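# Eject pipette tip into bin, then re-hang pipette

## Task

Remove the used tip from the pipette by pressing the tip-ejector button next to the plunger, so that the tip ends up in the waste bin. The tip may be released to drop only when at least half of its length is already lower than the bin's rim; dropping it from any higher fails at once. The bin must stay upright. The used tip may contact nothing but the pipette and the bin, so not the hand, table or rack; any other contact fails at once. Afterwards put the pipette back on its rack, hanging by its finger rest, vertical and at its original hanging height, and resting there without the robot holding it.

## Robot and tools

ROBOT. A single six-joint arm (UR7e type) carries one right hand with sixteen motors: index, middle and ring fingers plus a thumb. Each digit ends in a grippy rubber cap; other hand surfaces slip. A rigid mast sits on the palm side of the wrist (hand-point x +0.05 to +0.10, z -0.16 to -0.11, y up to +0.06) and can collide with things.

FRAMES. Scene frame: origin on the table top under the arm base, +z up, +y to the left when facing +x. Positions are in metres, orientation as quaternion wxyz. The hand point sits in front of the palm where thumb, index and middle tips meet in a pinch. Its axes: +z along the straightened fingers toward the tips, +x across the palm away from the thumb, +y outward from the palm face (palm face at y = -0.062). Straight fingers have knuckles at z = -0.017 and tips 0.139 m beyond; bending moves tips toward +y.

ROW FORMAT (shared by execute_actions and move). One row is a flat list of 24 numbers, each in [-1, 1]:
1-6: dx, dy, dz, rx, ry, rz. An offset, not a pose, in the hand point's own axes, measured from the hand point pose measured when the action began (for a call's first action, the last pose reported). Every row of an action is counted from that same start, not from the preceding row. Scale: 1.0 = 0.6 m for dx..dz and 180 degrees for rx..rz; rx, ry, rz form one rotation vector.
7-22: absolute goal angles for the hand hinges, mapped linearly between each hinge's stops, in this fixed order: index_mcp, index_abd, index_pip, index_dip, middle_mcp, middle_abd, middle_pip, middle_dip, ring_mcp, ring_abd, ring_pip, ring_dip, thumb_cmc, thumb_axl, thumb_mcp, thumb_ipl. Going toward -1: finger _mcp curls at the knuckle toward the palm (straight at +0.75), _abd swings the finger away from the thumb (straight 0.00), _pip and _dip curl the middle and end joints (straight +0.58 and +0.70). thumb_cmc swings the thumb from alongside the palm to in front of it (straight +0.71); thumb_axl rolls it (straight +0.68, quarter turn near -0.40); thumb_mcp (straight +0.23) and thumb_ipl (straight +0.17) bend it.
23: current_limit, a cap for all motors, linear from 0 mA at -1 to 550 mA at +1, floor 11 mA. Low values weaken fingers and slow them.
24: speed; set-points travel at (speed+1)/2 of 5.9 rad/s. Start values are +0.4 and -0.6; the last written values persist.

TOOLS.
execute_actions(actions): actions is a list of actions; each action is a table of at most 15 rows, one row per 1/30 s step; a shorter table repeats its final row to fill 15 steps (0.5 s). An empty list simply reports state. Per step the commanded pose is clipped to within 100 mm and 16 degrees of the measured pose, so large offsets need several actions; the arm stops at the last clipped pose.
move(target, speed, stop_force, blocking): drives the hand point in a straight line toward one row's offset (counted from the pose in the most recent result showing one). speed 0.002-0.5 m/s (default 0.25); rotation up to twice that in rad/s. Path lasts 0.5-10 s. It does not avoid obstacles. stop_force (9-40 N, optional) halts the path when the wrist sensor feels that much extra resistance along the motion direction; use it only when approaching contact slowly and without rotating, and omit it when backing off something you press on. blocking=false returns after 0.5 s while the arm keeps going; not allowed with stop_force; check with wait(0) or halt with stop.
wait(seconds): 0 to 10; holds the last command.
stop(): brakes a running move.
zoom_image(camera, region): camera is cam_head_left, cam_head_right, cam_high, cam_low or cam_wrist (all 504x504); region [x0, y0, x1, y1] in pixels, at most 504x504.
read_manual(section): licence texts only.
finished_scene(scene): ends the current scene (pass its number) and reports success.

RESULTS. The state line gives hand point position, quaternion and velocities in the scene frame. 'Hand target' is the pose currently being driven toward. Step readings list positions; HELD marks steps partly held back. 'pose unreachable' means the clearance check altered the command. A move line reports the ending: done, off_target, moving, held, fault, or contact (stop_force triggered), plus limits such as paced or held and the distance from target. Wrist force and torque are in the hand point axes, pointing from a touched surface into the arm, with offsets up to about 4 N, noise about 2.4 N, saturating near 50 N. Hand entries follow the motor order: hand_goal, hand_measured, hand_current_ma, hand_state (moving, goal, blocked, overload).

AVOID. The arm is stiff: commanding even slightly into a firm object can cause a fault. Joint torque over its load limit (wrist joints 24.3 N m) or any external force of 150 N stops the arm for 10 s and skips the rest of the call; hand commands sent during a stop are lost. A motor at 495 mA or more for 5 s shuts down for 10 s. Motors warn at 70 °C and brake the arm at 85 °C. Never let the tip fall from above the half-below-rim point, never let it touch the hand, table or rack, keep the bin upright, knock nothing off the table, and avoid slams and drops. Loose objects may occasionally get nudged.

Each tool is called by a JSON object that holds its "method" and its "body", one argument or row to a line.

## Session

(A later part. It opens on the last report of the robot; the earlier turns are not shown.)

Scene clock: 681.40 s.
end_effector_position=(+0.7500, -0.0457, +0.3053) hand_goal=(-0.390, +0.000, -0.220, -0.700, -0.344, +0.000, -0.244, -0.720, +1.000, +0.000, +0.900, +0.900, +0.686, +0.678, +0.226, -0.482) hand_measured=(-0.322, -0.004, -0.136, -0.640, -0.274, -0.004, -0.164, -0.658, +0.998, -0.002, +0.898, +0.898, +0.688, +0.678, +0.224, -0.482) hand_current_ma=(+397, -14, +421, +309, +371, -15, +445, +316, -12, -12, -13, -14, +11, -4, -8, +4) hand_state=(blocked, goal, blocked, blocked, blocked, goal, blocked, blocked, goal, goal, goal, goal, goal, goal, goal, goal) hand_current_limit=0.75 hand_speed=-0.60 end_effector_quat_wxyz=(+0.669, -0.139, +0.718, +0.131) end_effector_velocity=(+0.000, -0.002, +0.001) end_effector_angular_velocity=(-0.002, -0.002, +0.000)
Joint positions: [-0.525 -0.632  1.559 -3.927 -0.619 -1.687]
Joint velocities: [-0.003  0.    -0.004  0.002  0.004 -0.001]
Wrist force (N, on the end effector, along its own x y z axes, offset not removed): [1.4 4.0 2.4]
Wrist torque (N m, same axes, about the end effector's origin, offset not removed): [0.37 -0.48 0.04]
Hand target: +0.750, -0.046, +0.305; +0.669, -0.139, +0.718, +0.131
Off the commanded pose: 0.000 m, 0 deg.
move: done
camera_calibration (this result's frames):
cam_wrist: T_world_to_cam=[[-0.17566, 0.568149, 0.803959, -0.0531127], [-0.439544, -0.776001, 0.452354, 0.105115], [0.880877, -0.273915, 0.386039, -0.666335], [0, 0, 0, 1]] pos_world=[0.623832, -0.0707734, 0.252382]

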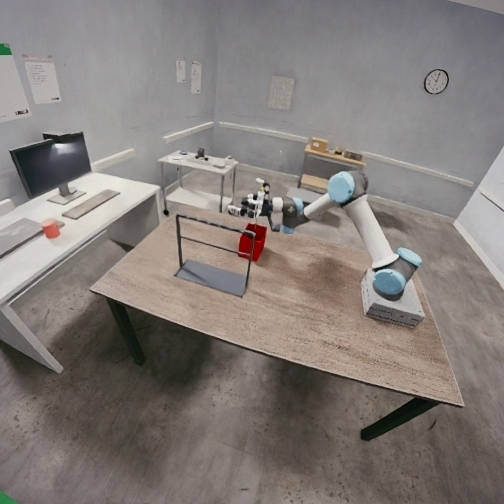

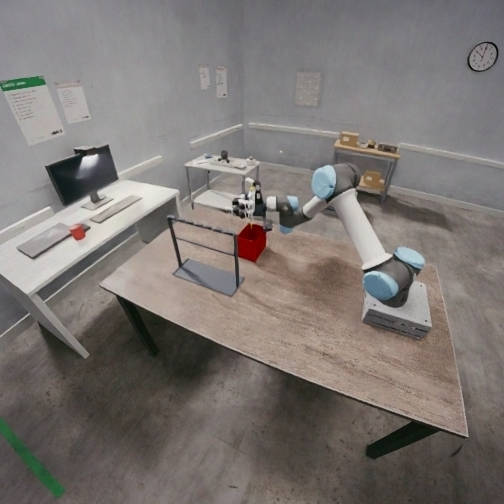

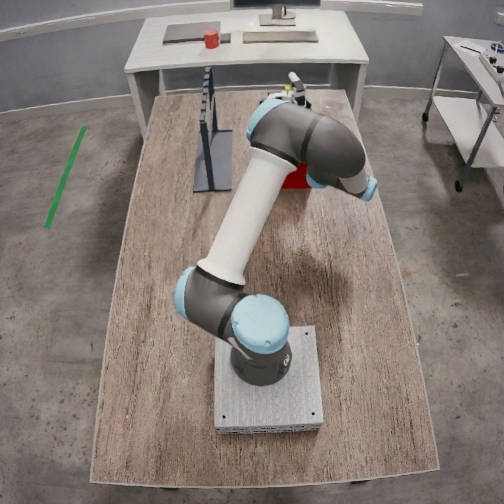

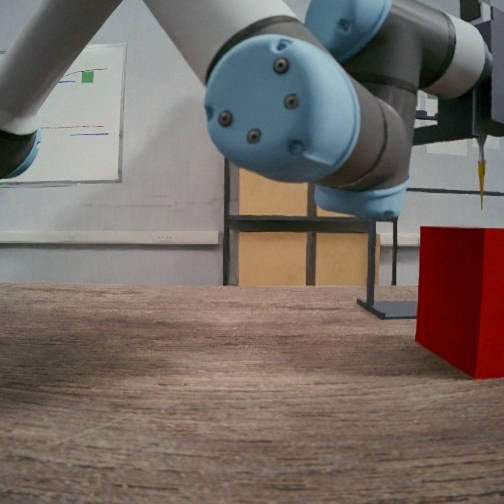

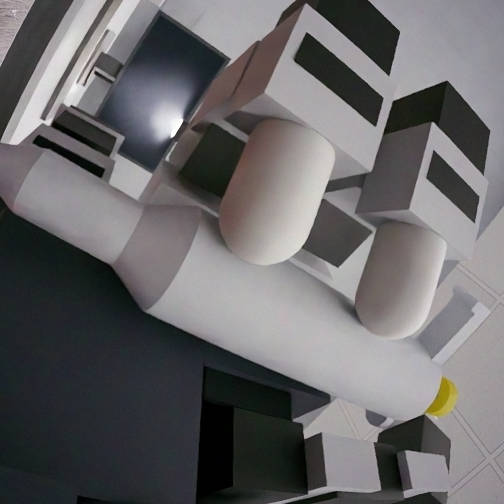

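{"method": "move", "body": {
  "target": [0.1064, 0.0, 0.0074, 0, 0, 0, -0.40, 0.0, -0.225, -0.73, -0.36, 0.0, -0.245, -0.75, 1.0, 0.0, 0.9, 0.9, 0.686, 0.678, 0.226, -0.483, 0.75, -0.9],
  "speed": 0.08
}}

{"method": "zoom_image", "body": {
  "camera": "cam_low",
  "region": [404, 150, 504, 250]
}}

Scene clock: 691.23 s.
end_effector_position=(+0.7498, -0.0456, +0.2415) hand_goal=(-0.400, +0.000, -0.224, -0.730, -0.360, +0.000, -0.244, -0.750, +1.000, +0.000, +0.900, +0.900, +0.686, +0.678, +0.226, -0.482) hand_measured=(-0.322, -0.004, -0.136, -0.648, -0.274, -0.004, -0.164, -0.666, +0.998, -0.002, +0.898, +0.898, +0.688, +0.678, +0.224, -0.482) hand_current_ma=(+455, -14, +441, +419, +455, -15, +445, +427, -12, -12, -13, -14, +11, -4, -8, +4) hand_state=(blocked, goal, blocked, blocked, blocked, goal, blocked, blocked, goal, goal, goal, goal, goal, goal, goal, goal) hand_current_limit=0.75 hand_speed=-0.90 end_effector_quat_wxyz=(+0.669, -0.139, +0.718, +0.130) end_effector_velocity=(-0.000, +0.001, -0.003) end_effector_angular_velocity=(+0.002, +0.002, +0.001)
Joint positions: [-0.526 -0.508  1.525 -4.016 -0.618 -1.688]
Joint velocities: [ 0.001  0.005 -0.001 -0.003  0.     0.002]
Wrist force (N, on the end effector, along its own x y z axes, offset not removed): [0.9 -2.5 -0.2]
Wrist torque (N m, same axes, about the end effector's origin, offset not removed): [-0.35 -0.31 -0.22]
Hand target: +0.750, -0.046, +0.241; +0.669, -0.139, +0.718, +0.131
Off the commanded pose: 0.000 m, 0 deg.
move: done
camera_calibration (this result's frames):
cam_wrist: T_world_to_cam=[[-0.175664, 0.568255, 0.803883, -0.00189548], [-0.439545, -0.775941, 0.452454, 0.134002], [0.880876, -0.273863, 0.386079, -0.641542], [0, 0, 0, 1]] pos_world=[0.623686, -0.07064, 0.18858]

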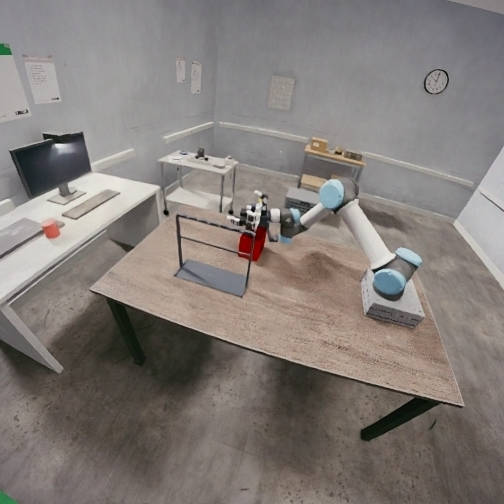

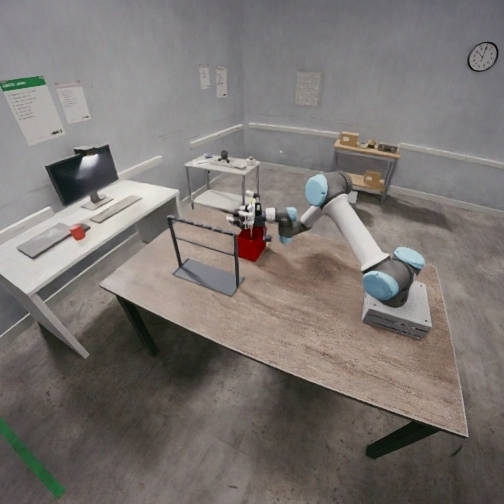

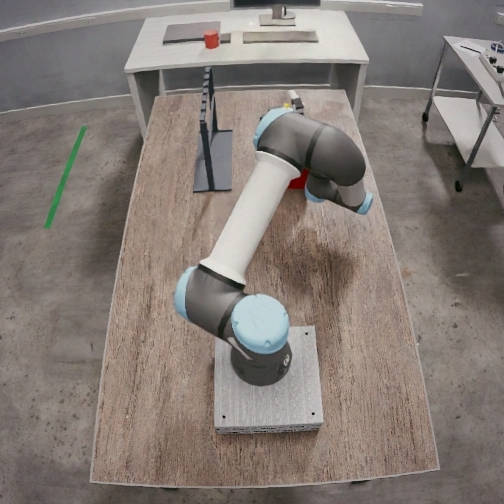

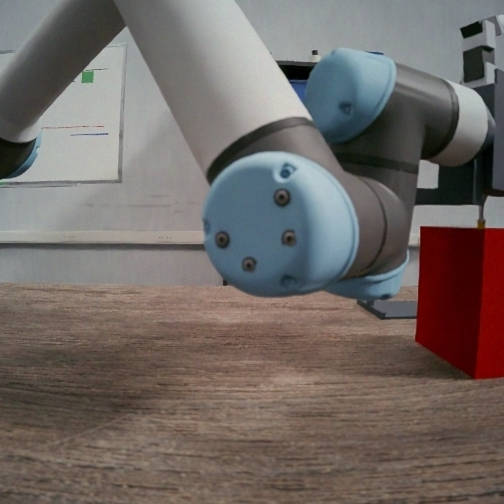

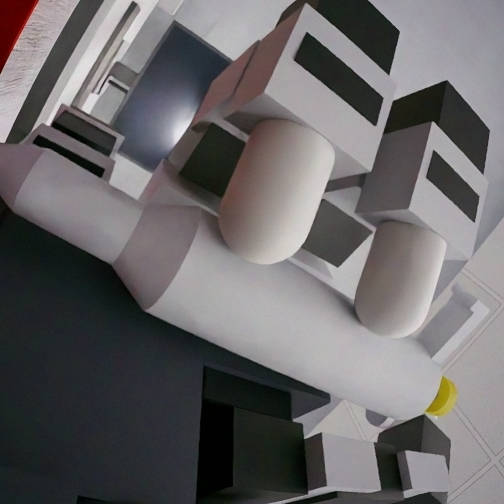

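Region (404, 150, 504, 250) of cam_low's 504x504 image, scaled by 5.040, with more detail than that image has.

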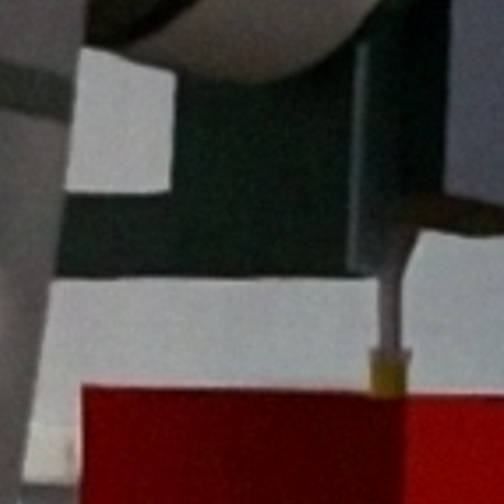

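{"method": "execute_actions", "body": {
  "actions": [
    [[0,0,0,0,0,0,-0.40,0.0,-0.225,-0.73,-0.36,0.0,-0.245,-0.75,1.0,0.0,0.9,0.9,0.686,0.678,0.226,-0.86,0.75,-0.7]],
    [[0,0,0,0,0,0,-0.40,0.0,-0.225,-0.73,-0.36,0.0,-0.245,-0.75,1.0,0.0,0.9,0.9,0.686,0.678,0.226,-0.86,0.75,-0.7]]
  ]
}}

{"method": "zoom_image", "body": {
  "camera": "cam_wrist",
  "region": [300, 340, 504, 504]
}}

Scene clock: 702.63 s.
end_effector_position=(+0.7498, -0.0456, +0.2415) hand_goal=(-0.400, +0.000, -0.224, -0.730, -0.360, +0.000, -0.244, -0.750, +1.000, +0.000, +0.900, +0.900, +0.686, +0.678, +0.226, -0.860) hand_measured=(-0.322, -0.004, -0.136, -0.648, -0.274, -0.004, -0.164, -0.666, +0.998, -0.002, +0.898, +0.898, +0.688, +0.678, +0.224, -0.860) hand_current_ma=(+455, -14, +441, +419, +455, -15, +445, +427, -12, -12, -13, -14, +11, -4, -8, +3) hand_state=(blocked, goal, blocked, blocked, blocked, goal, blocked, blocked, goal, goal, goal, goal, goal, goal, goal, goal) hand_current_limit=0.75 hand_speed=-0.70 end_effector_quat_wxyz=(+0.669, -0.139, +0.718, +0.131) end_effector_velocity=(-0.000, +0.001, -0.000) end_effector_angular_velocity=(-0.002, -0.001, +0.002)
Joint positions: [-0.526 -0.508  1.525 -4.016 -0.618 -1.687]
Joint velocities: [ 0.001  0.     0.    -0.001  0.001 -0.002]
Wrist force (N, on the end effector, along its own x y z axes, offset not removed): [1.7 2.6 -1.2]
Wrist torque (N m, same axes, about the end effector's origin, offset not removed): [0.43 -0.53 -0.06]
Hand target: +0.750, -0.046, +0.242; +0.669, -0.139, +0.718, +0.131
Off the commanded pose: 0.000 m, 0 deg.
Step readings (end_effector_position; steps 1 to 15: 1st action; 16 to 30: 2nd action):
0: (+0.7499, -0.0456, +0.2413)
1: (+0.7499, -0.0456, +0.2413)
2: (+0.7499, -0.0456, +0.2413)
4: (+0.7499, -0.0456, +0.2413)
8: (+0.7499, -0.0456, +0.2414)
15: (+0.7498, -0.0456, +0.2415)
16: (+0.7498, -0.0456, +0.2415)
17: (+0.7498, -0.0456, +0.2415)
19: (+0.7498, -0.0456, +0.2415)
23: (+0.7498, -0.0456, +0.2415)
30: end_effector_position above
camera_calibration (this result's frames):
cam_wrist: T_world_to_cam=[[-0.17562, 0.568131, 0.803981, -0.00195829], [-0.439529, -0.776009, 0.452355, 0.134008], [0.880893, -0.27393, 0.385992, -0.641542], [0, 0, 0, 1]] pos_world=[0.623686, -0.0706342, 0.188586]

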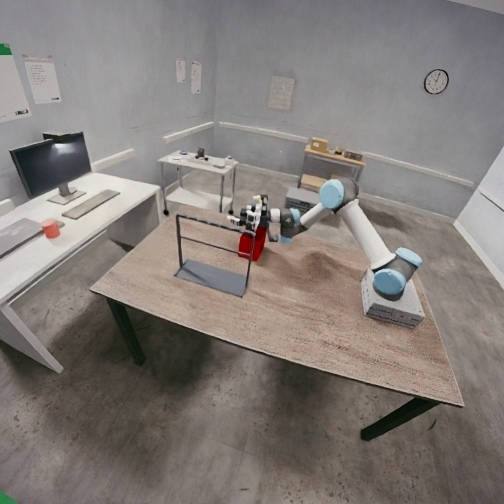

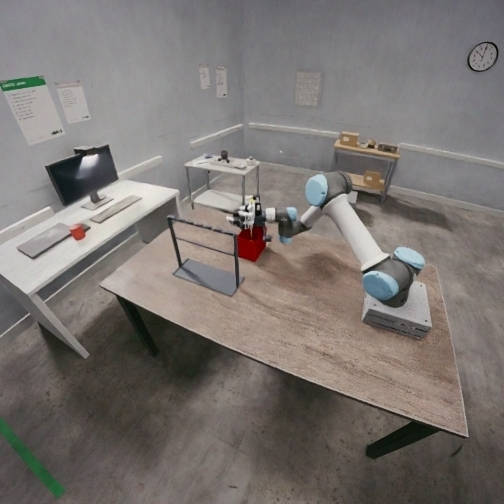

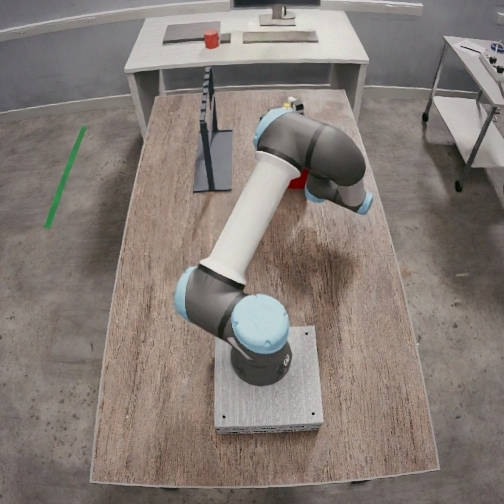

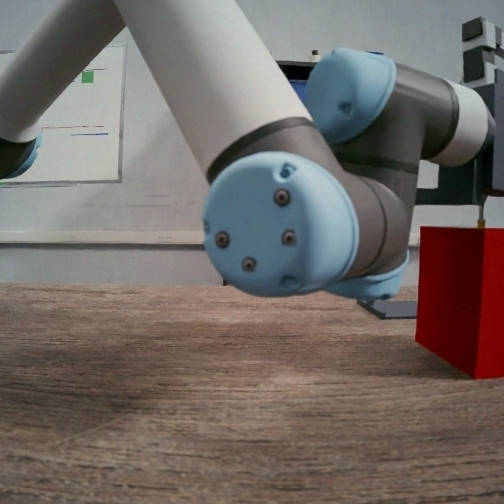

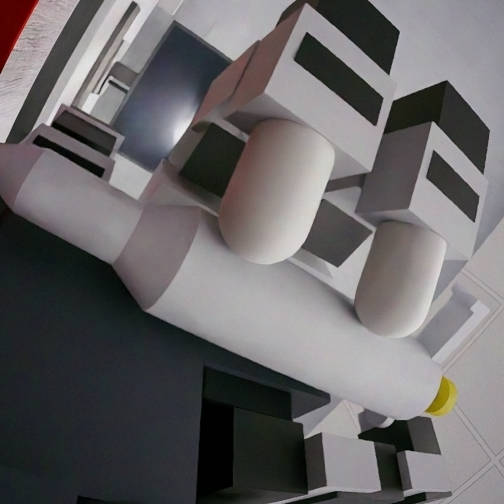

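Region (300, 340, 504, 504) of cam_wrist's 504x504 image, scaled by 2.471, with more detail than that image has; it fills the top 405 rows of this view, and the rest is white.

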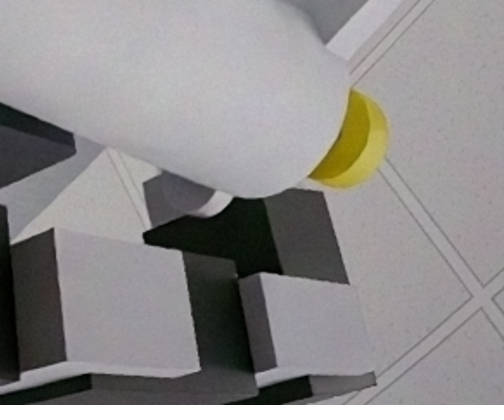

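{"method": "execute_actions", "body": {
  "actions": [
    [[0,0,0,0,0,0,-0.40,0.0,-0.225,-0.73,-0.36,0.0,-0.245,-0.75,1.0,0.0,0.9,0.9,0.686,0.678,0.19,-1.0,0.75,-0.8]]
  ]
}}

{"method": "zoom_image", "body": {
  "camera": "cam_wrist",
  "region": [300, 340, 504, 504]
}}

Scene clock: 711.07 s.
end_effector_position=(+0.7498, -0.0456, +0.2415) hand_goal=(-0.400, +0.000, -0.224, -0.730, -0.360, +0.000, -0.244, -0.750, +1.000, +0.000, +0.900, +0.900, +0.686, +0.678, +0.190, -1.000) hand_measured=(-0.322, -0.004, -0.136, -0.648, -0.274, -0.004, -0.164, -0.666, +0.998, -0.002, +0.898, +0.898, +0.688, +0.678, +0.190, -0.998) hand_current_ma=(+455, -14, +441, +419, +455, -15, +445, +427, -12, -12, -13, -14, +11, -4, +0, +2) hand_state=(blocked, goal, blocked, blocked, blocked, goal, blocked, blocked, goal, goal, goal, goal, goal, goal, goal, moving) hand_current_limit=0.75 hand_speed=-0.80 end_effector_quat_wxyz=(+0.669, -0.139, +0.718, +0.131) end_effector_velocity=(-0.000, +0.000, -0.001) end_effector_angular_velocity=(+0.001, +0.001, +0.000)
Joint positions: [-0.526 -0.508  1.525 -4.016 -0.618 -1.687]
Joint velocities: [ 0.     0.001  0.     0.     0.    -0.   ]
Wrist force (N, on the end effector, along its own x y z axes, offset not removed): [1.1 4.1 -0.9]
Wrist torque (N m, same axes, about the end effector's origin, offset not removed): [0.51 -0.39 -0.01]
Hand target: +0.750, -0.046, +0.242; +0.669, -0.139, +0.718, +0.131
Off the commanded pose: 0.000 m, 0 deg.
Step readings (end_effector_position):
0: (+0.7498, -0.0456, +0.2415)
1: (+0.7498, -0.0456, +0.2415)
2: (+0.7498, -0.0456, +0.2415)
4: (+0.7498, -0.0456, +0.2415)
8: (+0.7498, -0.0456, +0.2415)
15: end_effector_position above
camera_calibration (this result's frames):
cam_wrist: T_world_to_cam=[[-0.17562, 0.568131, 0.80398, -0.00195819], [-0.439529, -0.776008, 0.452355, 0.134008], [0.880893, -0.27393, 0.385993, -0.641542], [0, 0, 0, 1]] pos_world=[0.623686, -0.0706343, 0.188586]

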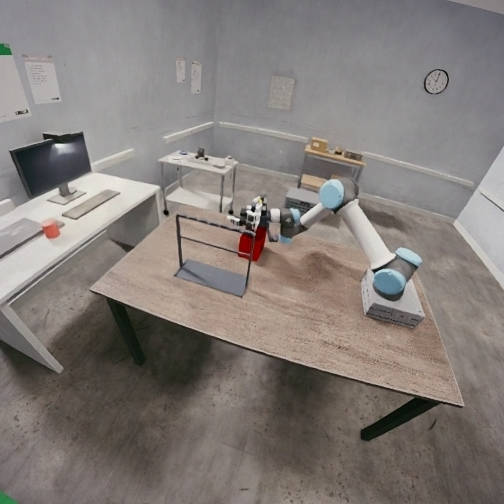

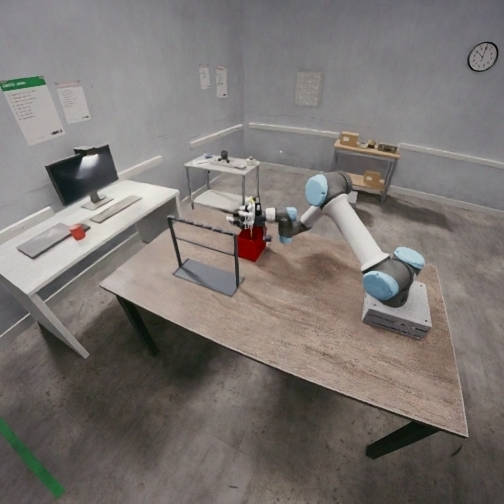

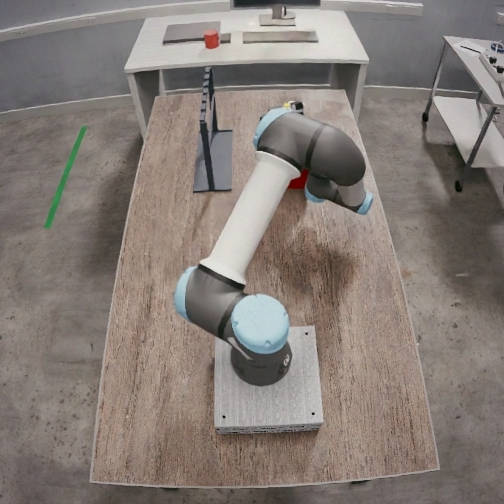

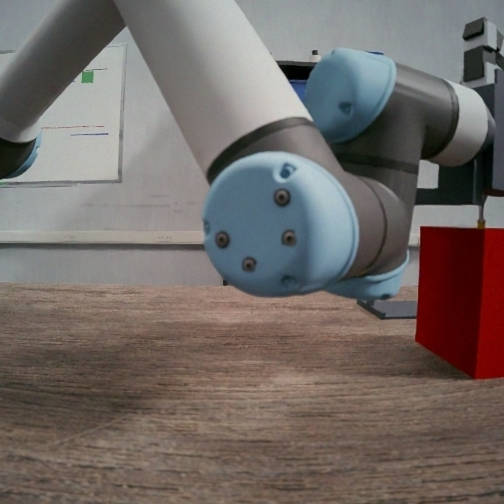

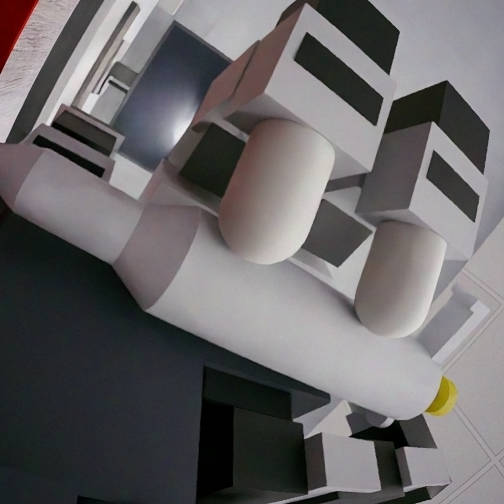

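Region (300, 340, 504, 504) of cam_wrist's 504x504 image, scaled by 2.471, with more detail than that image has; it fills the top 405 rows of this view, and the rest is white.

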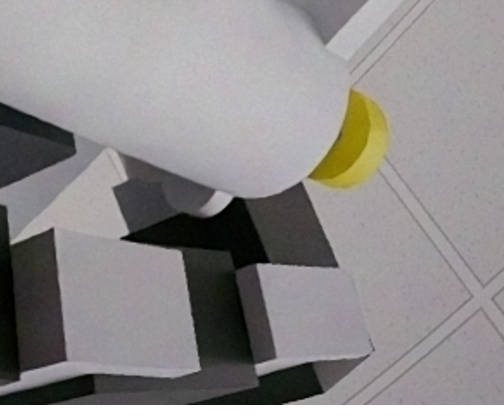

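{"method": "execute_actions", "body": {
  "actions": [
    [[0,0,0,0,0,0,-0.40,0.0,-0.225,-0.73,-0.36,0.0,-0.245,-0.75,1.0,0.0,0.9,0.9,0.686,0.678,0.11,-1.0,0.75,-0.85]]
  ]
}}

{"method": "zoom_image", "body": {
  "camera": "cam_wrist",
  "region": [300, 340, 504, 504]
}}

Scene clock: 762.07 s.
end_effector_position=(+0.7498, -0.0456, +0.2415) hand_goal=(-0.400, +0.000, -0.224, -0.730, -0.360, +0.000, -0.244, -0.750, +1.000, +0.000, +0.900, +0.900, +0.686, +0.678, +0.110, -1.000) hand_measured=(-0.322, -0.004, -0.136, -0.648, -0.274, -0.004, -0.164, -0.666, +0.998, -0.002, +0.898, +0.898, +0.688, +0.678, +0.122, -0.996) hand_current_ma=(+455, -14, +441, +419, +455, -15, +445, +427, -12, -12, -13, -14, +14, -4, +90, +29) hand_state=(blocked, goal, blocked, blocked, blocked, goal, blocked, blocked, goal, goal, goal, goal, goal, goal, goal, goal) hand_current_limit=0.75 hand_speed=-0.85 end_effector_quat_wxyz=(+0.669, -0.139, +0.718, +0.131) end_effector_velocity=(-0.000, -0.001, -0.001) end_effector_angular_velocity=(+0.001, +0.002, -0.001)
Joint positions: [-0.526 -0.508  1.525 -4.016 -0.618 -1.687]
Joint velocities: [-0.001  0.001  0.001  0.    -0.    -0.   ]
Wrist force (N, on the end effector, along its own x y z axes, offset not removed): [3.0 2.5 0.4]
Wrist torque (N m, same axes, about the end effector's origin, offset not removed): [0.39 -0.59 -0.01]
Hand target: +0.750, -0.046, +0.242; +0.669, -0.139, +0.718, +0.131
Off the commanded pose: 0.000 m, 0 deg.
Step readings (end_effector_position):
0: (+0.7498, -0.0456, +0.2415)
1: (+0.7498, -0.0456, +0.2415)
2: (+0.7498, -0.0456, +0.2415)
4: (+0.7498, -0.0456, +0.2415)
8: (+0.7498, -0.0456, +0.2415)
15: end_effector_position above
camera_calibration (this result's frames):
cam_wrist: T_world_to_cam=[[-0.17562, 0.568131, 0.803981, -0.00195826], [-0.439529, -0.776008, 0.452355, 0.134008], [0.880893, -0.27393, 0.385993, -0.641542], [0, 0, 0, 1]] pos_world=[0.623686, -0.0706342, 0.188586]

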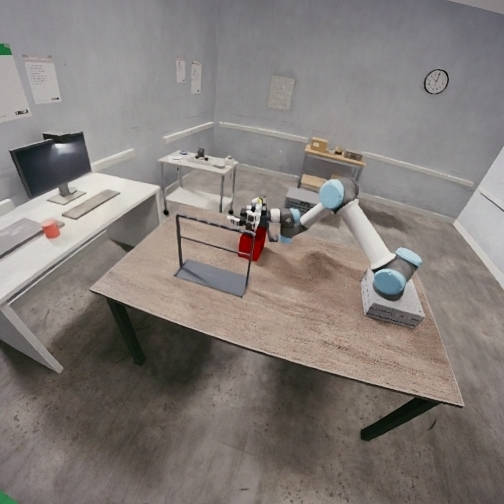

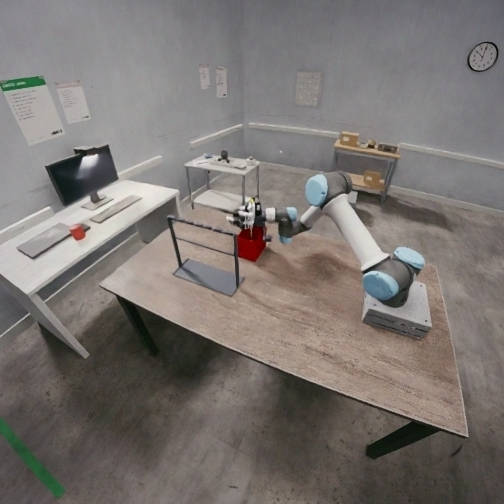

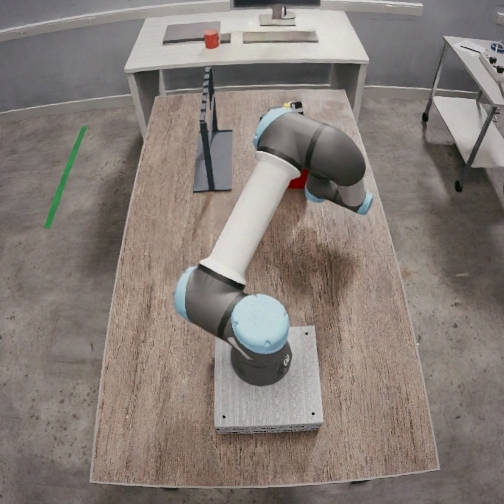

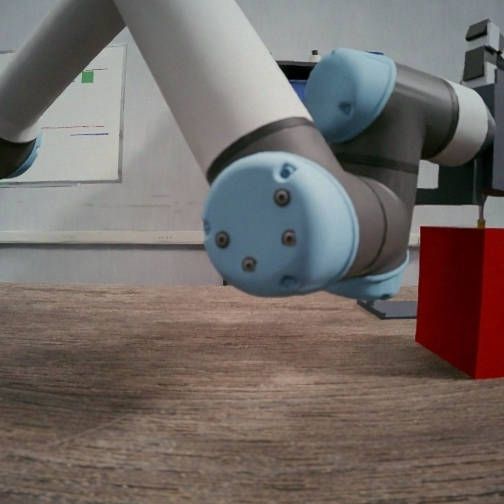

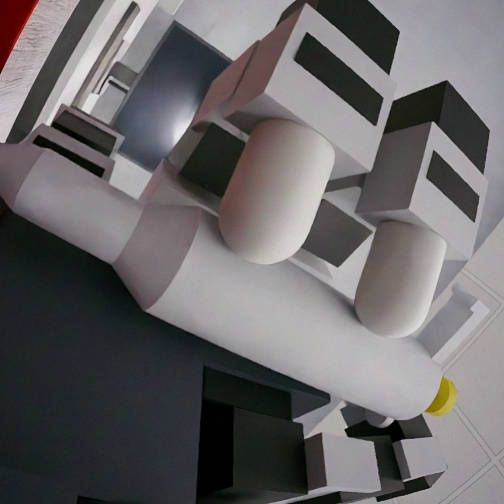

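Region (300, 340, 504, 504) of cam_wrist's 504x504 image, scaled by 2.471, with more detail than that image has; it fills the top 405 rows of this view, and the rest is white.

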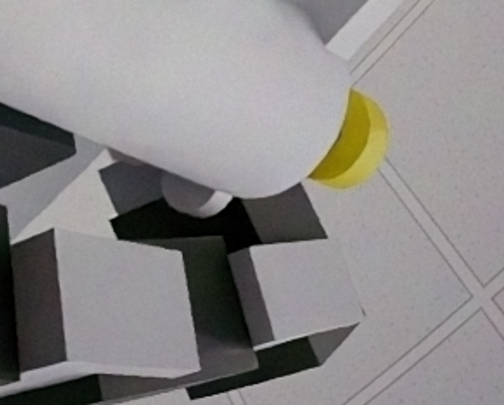

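{"method": "execute_actions", "body": {
  "actions": [
    [[0,0,0.008,0,0,0,-0.40,0.0,-0.225,-0.73,-0.36,0.0,-0.245,-0.75,1.0,0.0,0.9,0.9,0.72,0.678,0.226,-0.78,0.75,-0.7]],
    [[0,0,0.008,0,0,0,-0.30,0.0,-0.25,-0.745,-0.41,0.0,-0.166,-0.673,1.0,0.0,0.9,0.9,0.72,0.678,0.226,-0.78,0.75,-0.93]],
    [[0,0,0.008,0,0,0,-0.30,0.0,-0.25,-0.745,-0.41,0.0,-0.166,-0.673,1.0,0.0,0.9,0.9,0.72,0.678,0.226,-0.78,0.75,-0.93]]
  ]
}}

Scene clock: 829.43 s.
end_effector_position=(+0.7630, -0.0402, +0.2405) hand_goal=(-0.300, +0.000, -0.250, -0.744, -0.410, +0.000, -0.166, -0.672, +1.000, +0.000, +0.900, +0.900, +0.720, +0.678, +0.226, -0.780) hand_measured=(-0.282, -0.004, -0.148, -0.672, -0.304, -0.004, -0.136, -0.660, +0.998, -0.002, +0.898, +0.898, +0.718, +0.678, +0.220, -0.786) hand_current_ma=(+106, -14, +481, +361, +481, -15, +168, +60, -11, -12, -13, -14, -10, -4, -37, -36) hand_state=(goal, goal, blocked, blocked, blocked, goal, blocked, goal, goal, goal, goal, goal, goal, goal, goal, goal) hand_current_limit=0.75 hand_speed=-0.93 end_effector_quat_wxyz=(+0.669, -0.139, +0.718, +0.131) end_effector_velocity=(+0.001, -0.001, +0.000) end_effector_angular_velocity=(+0.001, +0.002, -0.001)
Joint positions: [-0.507 -0.492  1.485 -3.996 -0.637 -1.683]
Joint velocities: [-0.001 -0.    -0.001  0.003 -0.001  0.   ]
Wrist force (N, on the end effector, along its own x y z axes, offset not removed): [1.5 0.8 0.7]
Wrist torque (N m, same axes, about the end effector's origin, offset not removed): [0.02 -0.52 -0.17]
Hand target: +0.763, -0.040, +0.241; +0.669, -0.139, +0.718, +0.131
Off the commanded pose: 0.000 m, 0 deg.
Step readings (end_effector_position; steps 1 to 15: 1st action; 16 to 30: 2nd action; 31 to 45: 3rd action):
0: (+0.7498, -0.0456, +0.2415)
1: (+0.7499, -0.0455, +0.2415)
2: (+0.7505, -0.0452, +0.2415)
4: (+0.7521, -0.0446, +0.2414)
8: (+0.7537, -0.0440, +0.2412)
15: (+0.7542, -0.0438, +0.2412)
16: (+0.7543, -0.0438, +0.2412)
17: (+0.7550, -0.0435, +0.2411)
19: (+0.7566, -0.0428, +0.2410)
23: (+0.7581, -0.0422, +0.2409)
30: (+0.7586, -0.0420, +0.2408)
31: (+0.7587, -0.0420, +0.2408)
32: (+0.7593, -0.0417, +0.2408)
34: (+0.7609, -0.0410, +0.2407)
38: (+0.7625, -0.0404, +0.2406)
45: end_effector_position above
camera_calibration (this result's frames):
cam_wrist: T_world_to_cam=[[-0.175613, 0.568146, 0.803972, -0.0018721], [-0.439541, -0.775995, 0.452366, 0.144368], [0.880888, -0.273937, 0.385998, -0.651265], [0, 0, 0, 1]] pos_world=[0.636818, -0.0653131, 0.187585]

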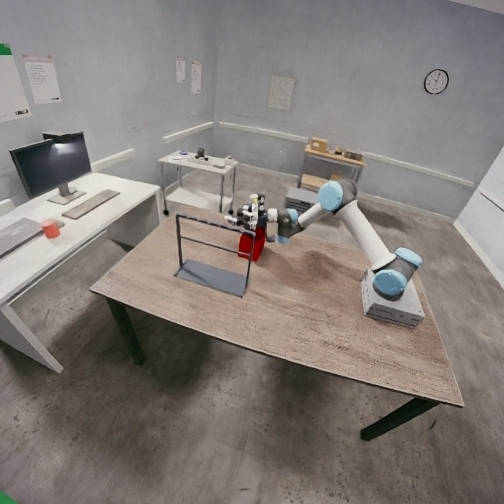

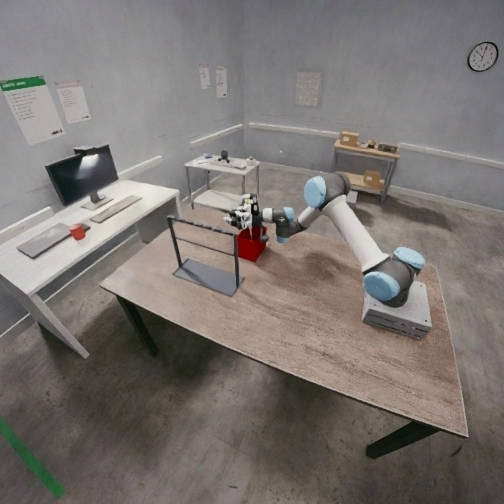

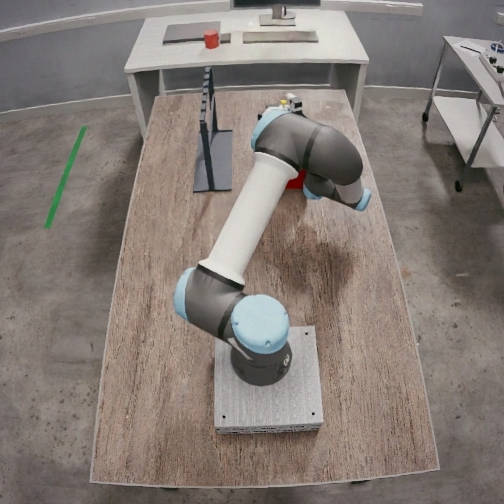

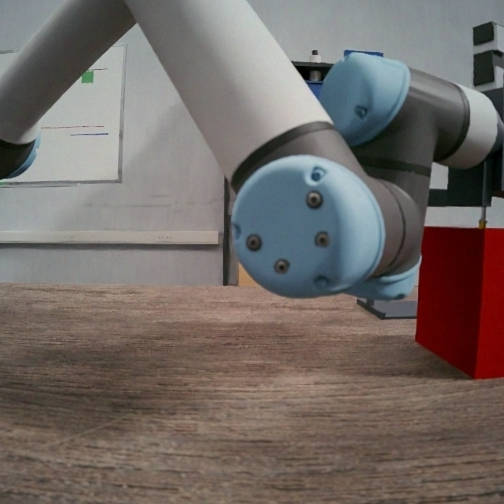

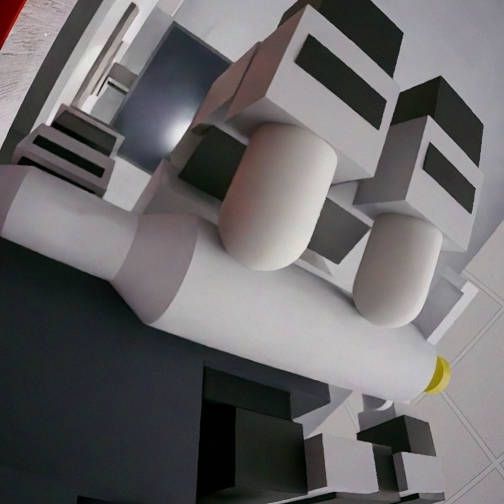

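{"method": "execute_actions", "body": {
  "actions": [
    [[0,0,0,0,0,0,-0.357,0.0,-0.236,-0.752,-0.39,0.0,-0.216,-0.74,1.0,0.0,0.9,0.9,0.72,0.678,0.13,-0.86,0.75,-0.88]]
  ]
}}

{"method": "zoom_image", "body": {
  "camera": "cam_wrist",
  "region": [300, 320, 504, 504]
}}

Scene clock: 843.63 s.
end_effector_position=(+0.7630, -0.0402, +0.2405) hand_goal=(-0.356, +0.000, -0.236, -0.752, -0.390, +0.000, -0.216, -0.740, +1.000, +0.000, +0.900, +0.900, +0.720, +0.678, +0.130, -0.860) hand_measured=(-0.284, -0.004, -0.148, -0.676, -0.304, -0.004, -0.136, -0.670, +0.998, -0.002, +0.898, +0.898, +0.718, +0.678, +0.132, -0.860) hand_current_ma=(+419, -14, +443, +382, +455, -15, +444, +359, -11, -12, -13, -14, -10, -4, -7, +3) hand_state=(blocked, goal, blocked, blocked, blocked, goal, blocked, blocked, goal, goal, goal, goal, goal, goal, moving, goal) hand_current_limit=0.75 hand_speed=-0.88 end_effector_quat_wxyz=(+0.669, -0.139, +0.718, +0.131) end_effector_velocity=(-0.000, +0.000, +0.001) end_effector_angular_velocity=(+0.000, +0.000, +0.000)
Joint positions: [-0.507 -0.492  1.485 -3.996 -0.637 -1.683]
Joint velocities: [-0.    -0.001  0.002 -0.     0.001  0.   ]
Wrist force (N, on the end effector, along its own x y z axes, offset not removed): [-0.1 1.3 0.5]
Wrist torque (N m, same axes, about the end effector's origin, offset not removed): [0.19 -0.26 -0.26]
Hand target: +0.763, -0.040, +0.241; +0.669, -0.139, +0.718, +0.131
Off the commanded pose: 0.000 m, 0 deg.
Step readings (end_effector_position):
0: (+0.7630, -0.0402, +0.2405)
1: (+0.7630, -0.0402, +0.2405)
2: (+0.7630, -0.0402, +0.2405)
4: (+0.7630, -0.0402, +0.2405)
8: (+0.7630, -0.0402, +0.2405)
15: end_effector_position above
camera_calibration (this result's frames):
cam_wrist: T_world_to_cam=[[-0.175517, 0.568083, 0.804037, -0.00194156], [-0.439482, -0.776032, 0.45236, 0.14439], [0.880937, -0.273963, 0.385869, -0.65127], [0, 0, 0, 1]] pos_world=[0.636844, -0.06527, 0.18755]

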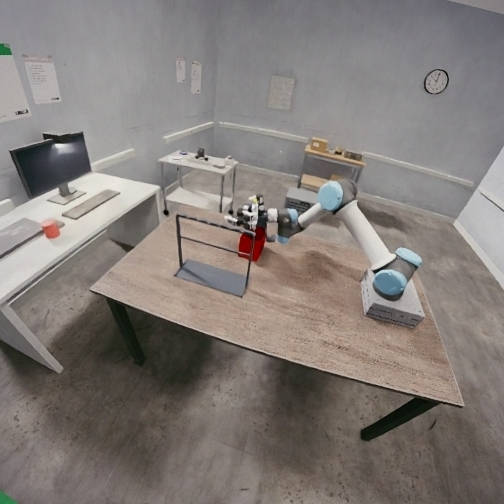

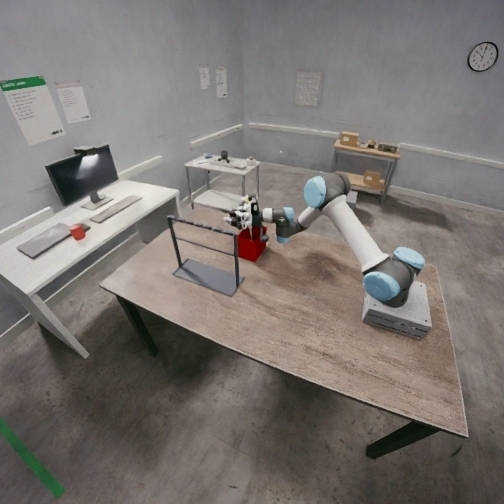

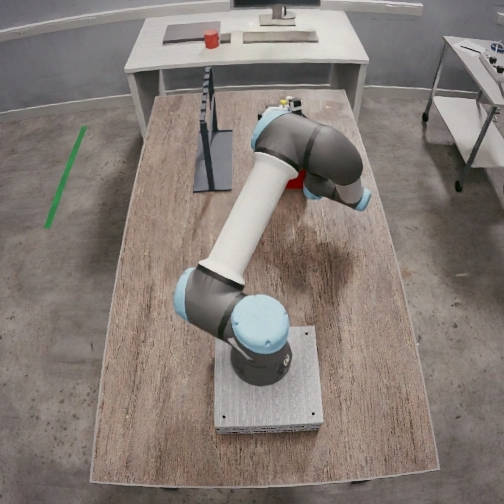

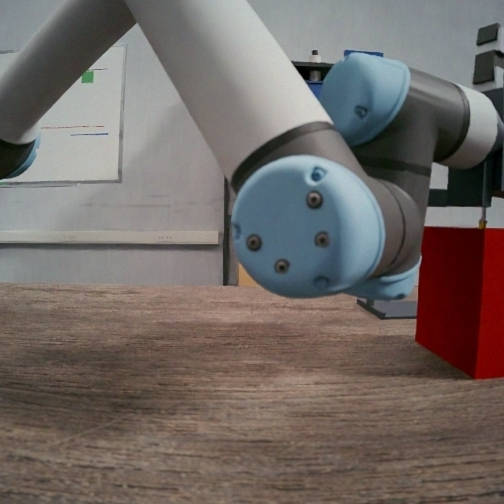

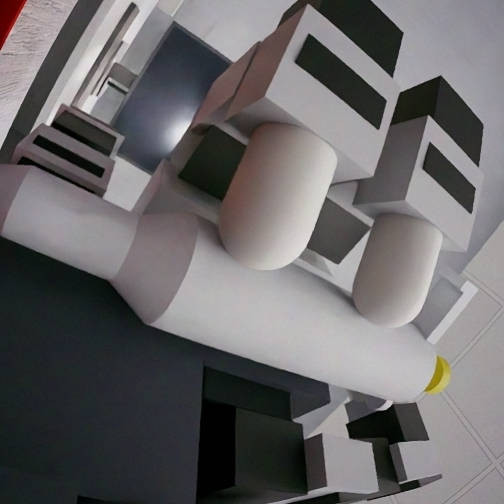

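Region (300, 320, 504, 504) of cam_wrist's 504x504 image, scaled by 2.471, with more detail than that image has; it fills the top 455 rows of this view, and the rest is white.

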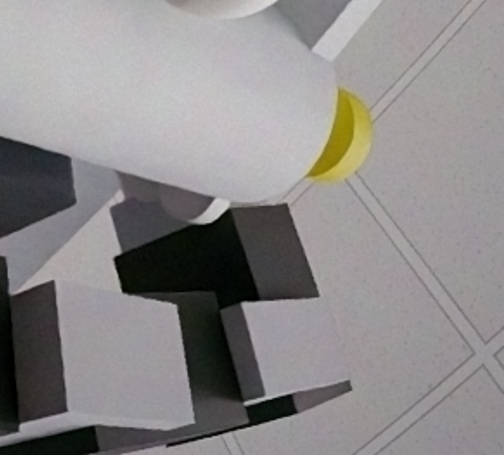

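{"method": "execute_actions", "body": {
  "actions": [
    [[0,0,0,0,0,0,-0.357,0.0,-0.236,-0.752,-0.39,0.0,-0.216,-0.74,1.0,0.0,0.9,0.9,0.72,0.678,0.05,-1.0,0.75,-0.82]]
  ]
}}

{"method": "zoom_image", "body": {
  "camera": "cam_wrist",
  "region": [300, 320, 504, 504]
}}

Scene clock: 862.20 s.
end_effector_position=(+0.7630, -0.0402, +0.2405) hand_goal=(-0.356, +0.000, -0.236, -0.752, -0.390, +0.000, -0.216, -0.740, +1.000, +0.000, +0.900, +0.900, +0.720, +0.678, +0.050, -1.000) hand_measured=(-0.286, -0.004, -0.148, -0.676, -0.304, -0.004, -0.136, -0.676, +0.998, -0.002, +0.898, +0.898, +0.742, +0.688, +0.060, -0.974) hand_current_ma=(+412, -14, +443, +382, +455, -15, +444, +323, -11, -12, -13, -14, +153, +85, +11, +54) hand_state=(blocked, goal, blocked, blocked, blocked, goal, blocked, moving, goal, goal, goal, goal, moving, moving, moving, moving) hand_current_limit=0.75 hand_speed=-0.82 end_effector_quat_wxyz=(+0.669, -0.139, +0.718, +0.131) end_effector_velocity=(-0.000, +0.000, -0.002) end_effector_angular_velocity=(+0.002, +0.003, +0.001)
Joint positions: [-0.507 -0.492  1.485 -3.996 -0.637 -1.683]
Joint velocities: [0.001 0.003 0.    0.    0.    0.001]
Wrist force (N, on the end effector, along its own x y z axes, offset not removed): [3.9 3.1 -1.6]
Wrist torque (N m, same axes, about the end effector's origin, offset not removed): [0.51 -0.64 0.22]
Hand target: +0.763, -0.040, +0.240; +0.669, -0.139, +0.718, +0.131
Off the commanded pose: 0.000 m, 0 deg.
Step readings (end_effector_position):
0: (+0.7630, -0.0402, +0.2405)
1: (+0.7630, -0.0402, +0.2405)
2: (+0.7630, -0.0402, +0.2405)
4: (+0.7630, -0.0402, +0.2405)
8: (+0.7630, -0.0402, +0.2405)
15: end_effector_position above
camera_calibration (this result's frames):
cam_wrist: T_world_to_cam=[[-0.175606, 0.568131, 0.803984, -0.00188188], [-0.439538, -0.776004, 0.452355, 0.144367], [0.880891, -0.273945, 0.385986, -0.651265], [0, 0, 0, 1]] pos_world=[0.636818, -0.0653122, 0.187587]

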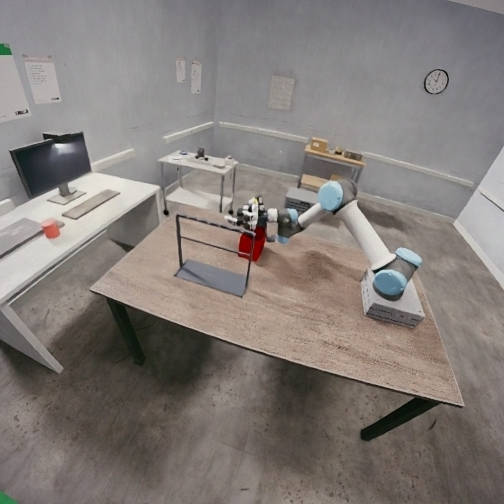

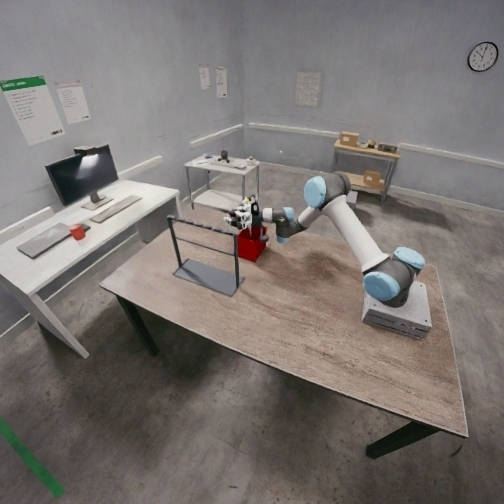

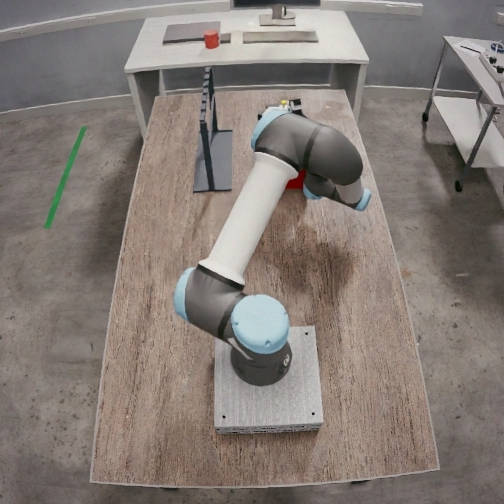

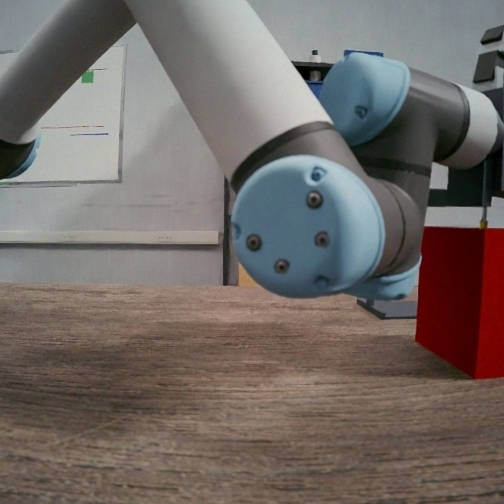

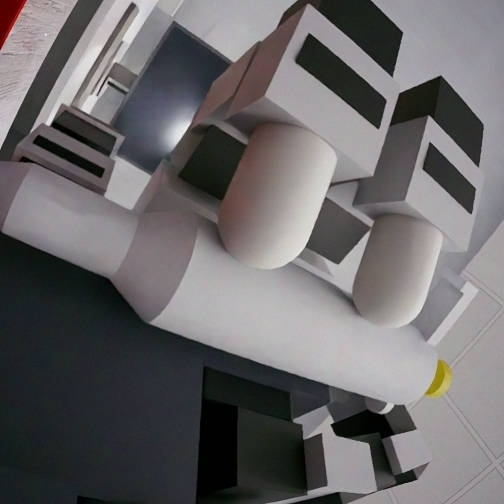

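Region (300, 320, 504, 504) of cam_wrist's 504x504 image, scaled by 2.471, with more detail than that image has; it fills the top 455 rows of this view, and the rest is white.

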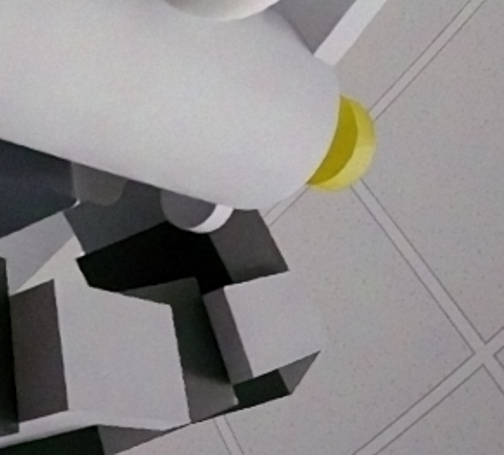

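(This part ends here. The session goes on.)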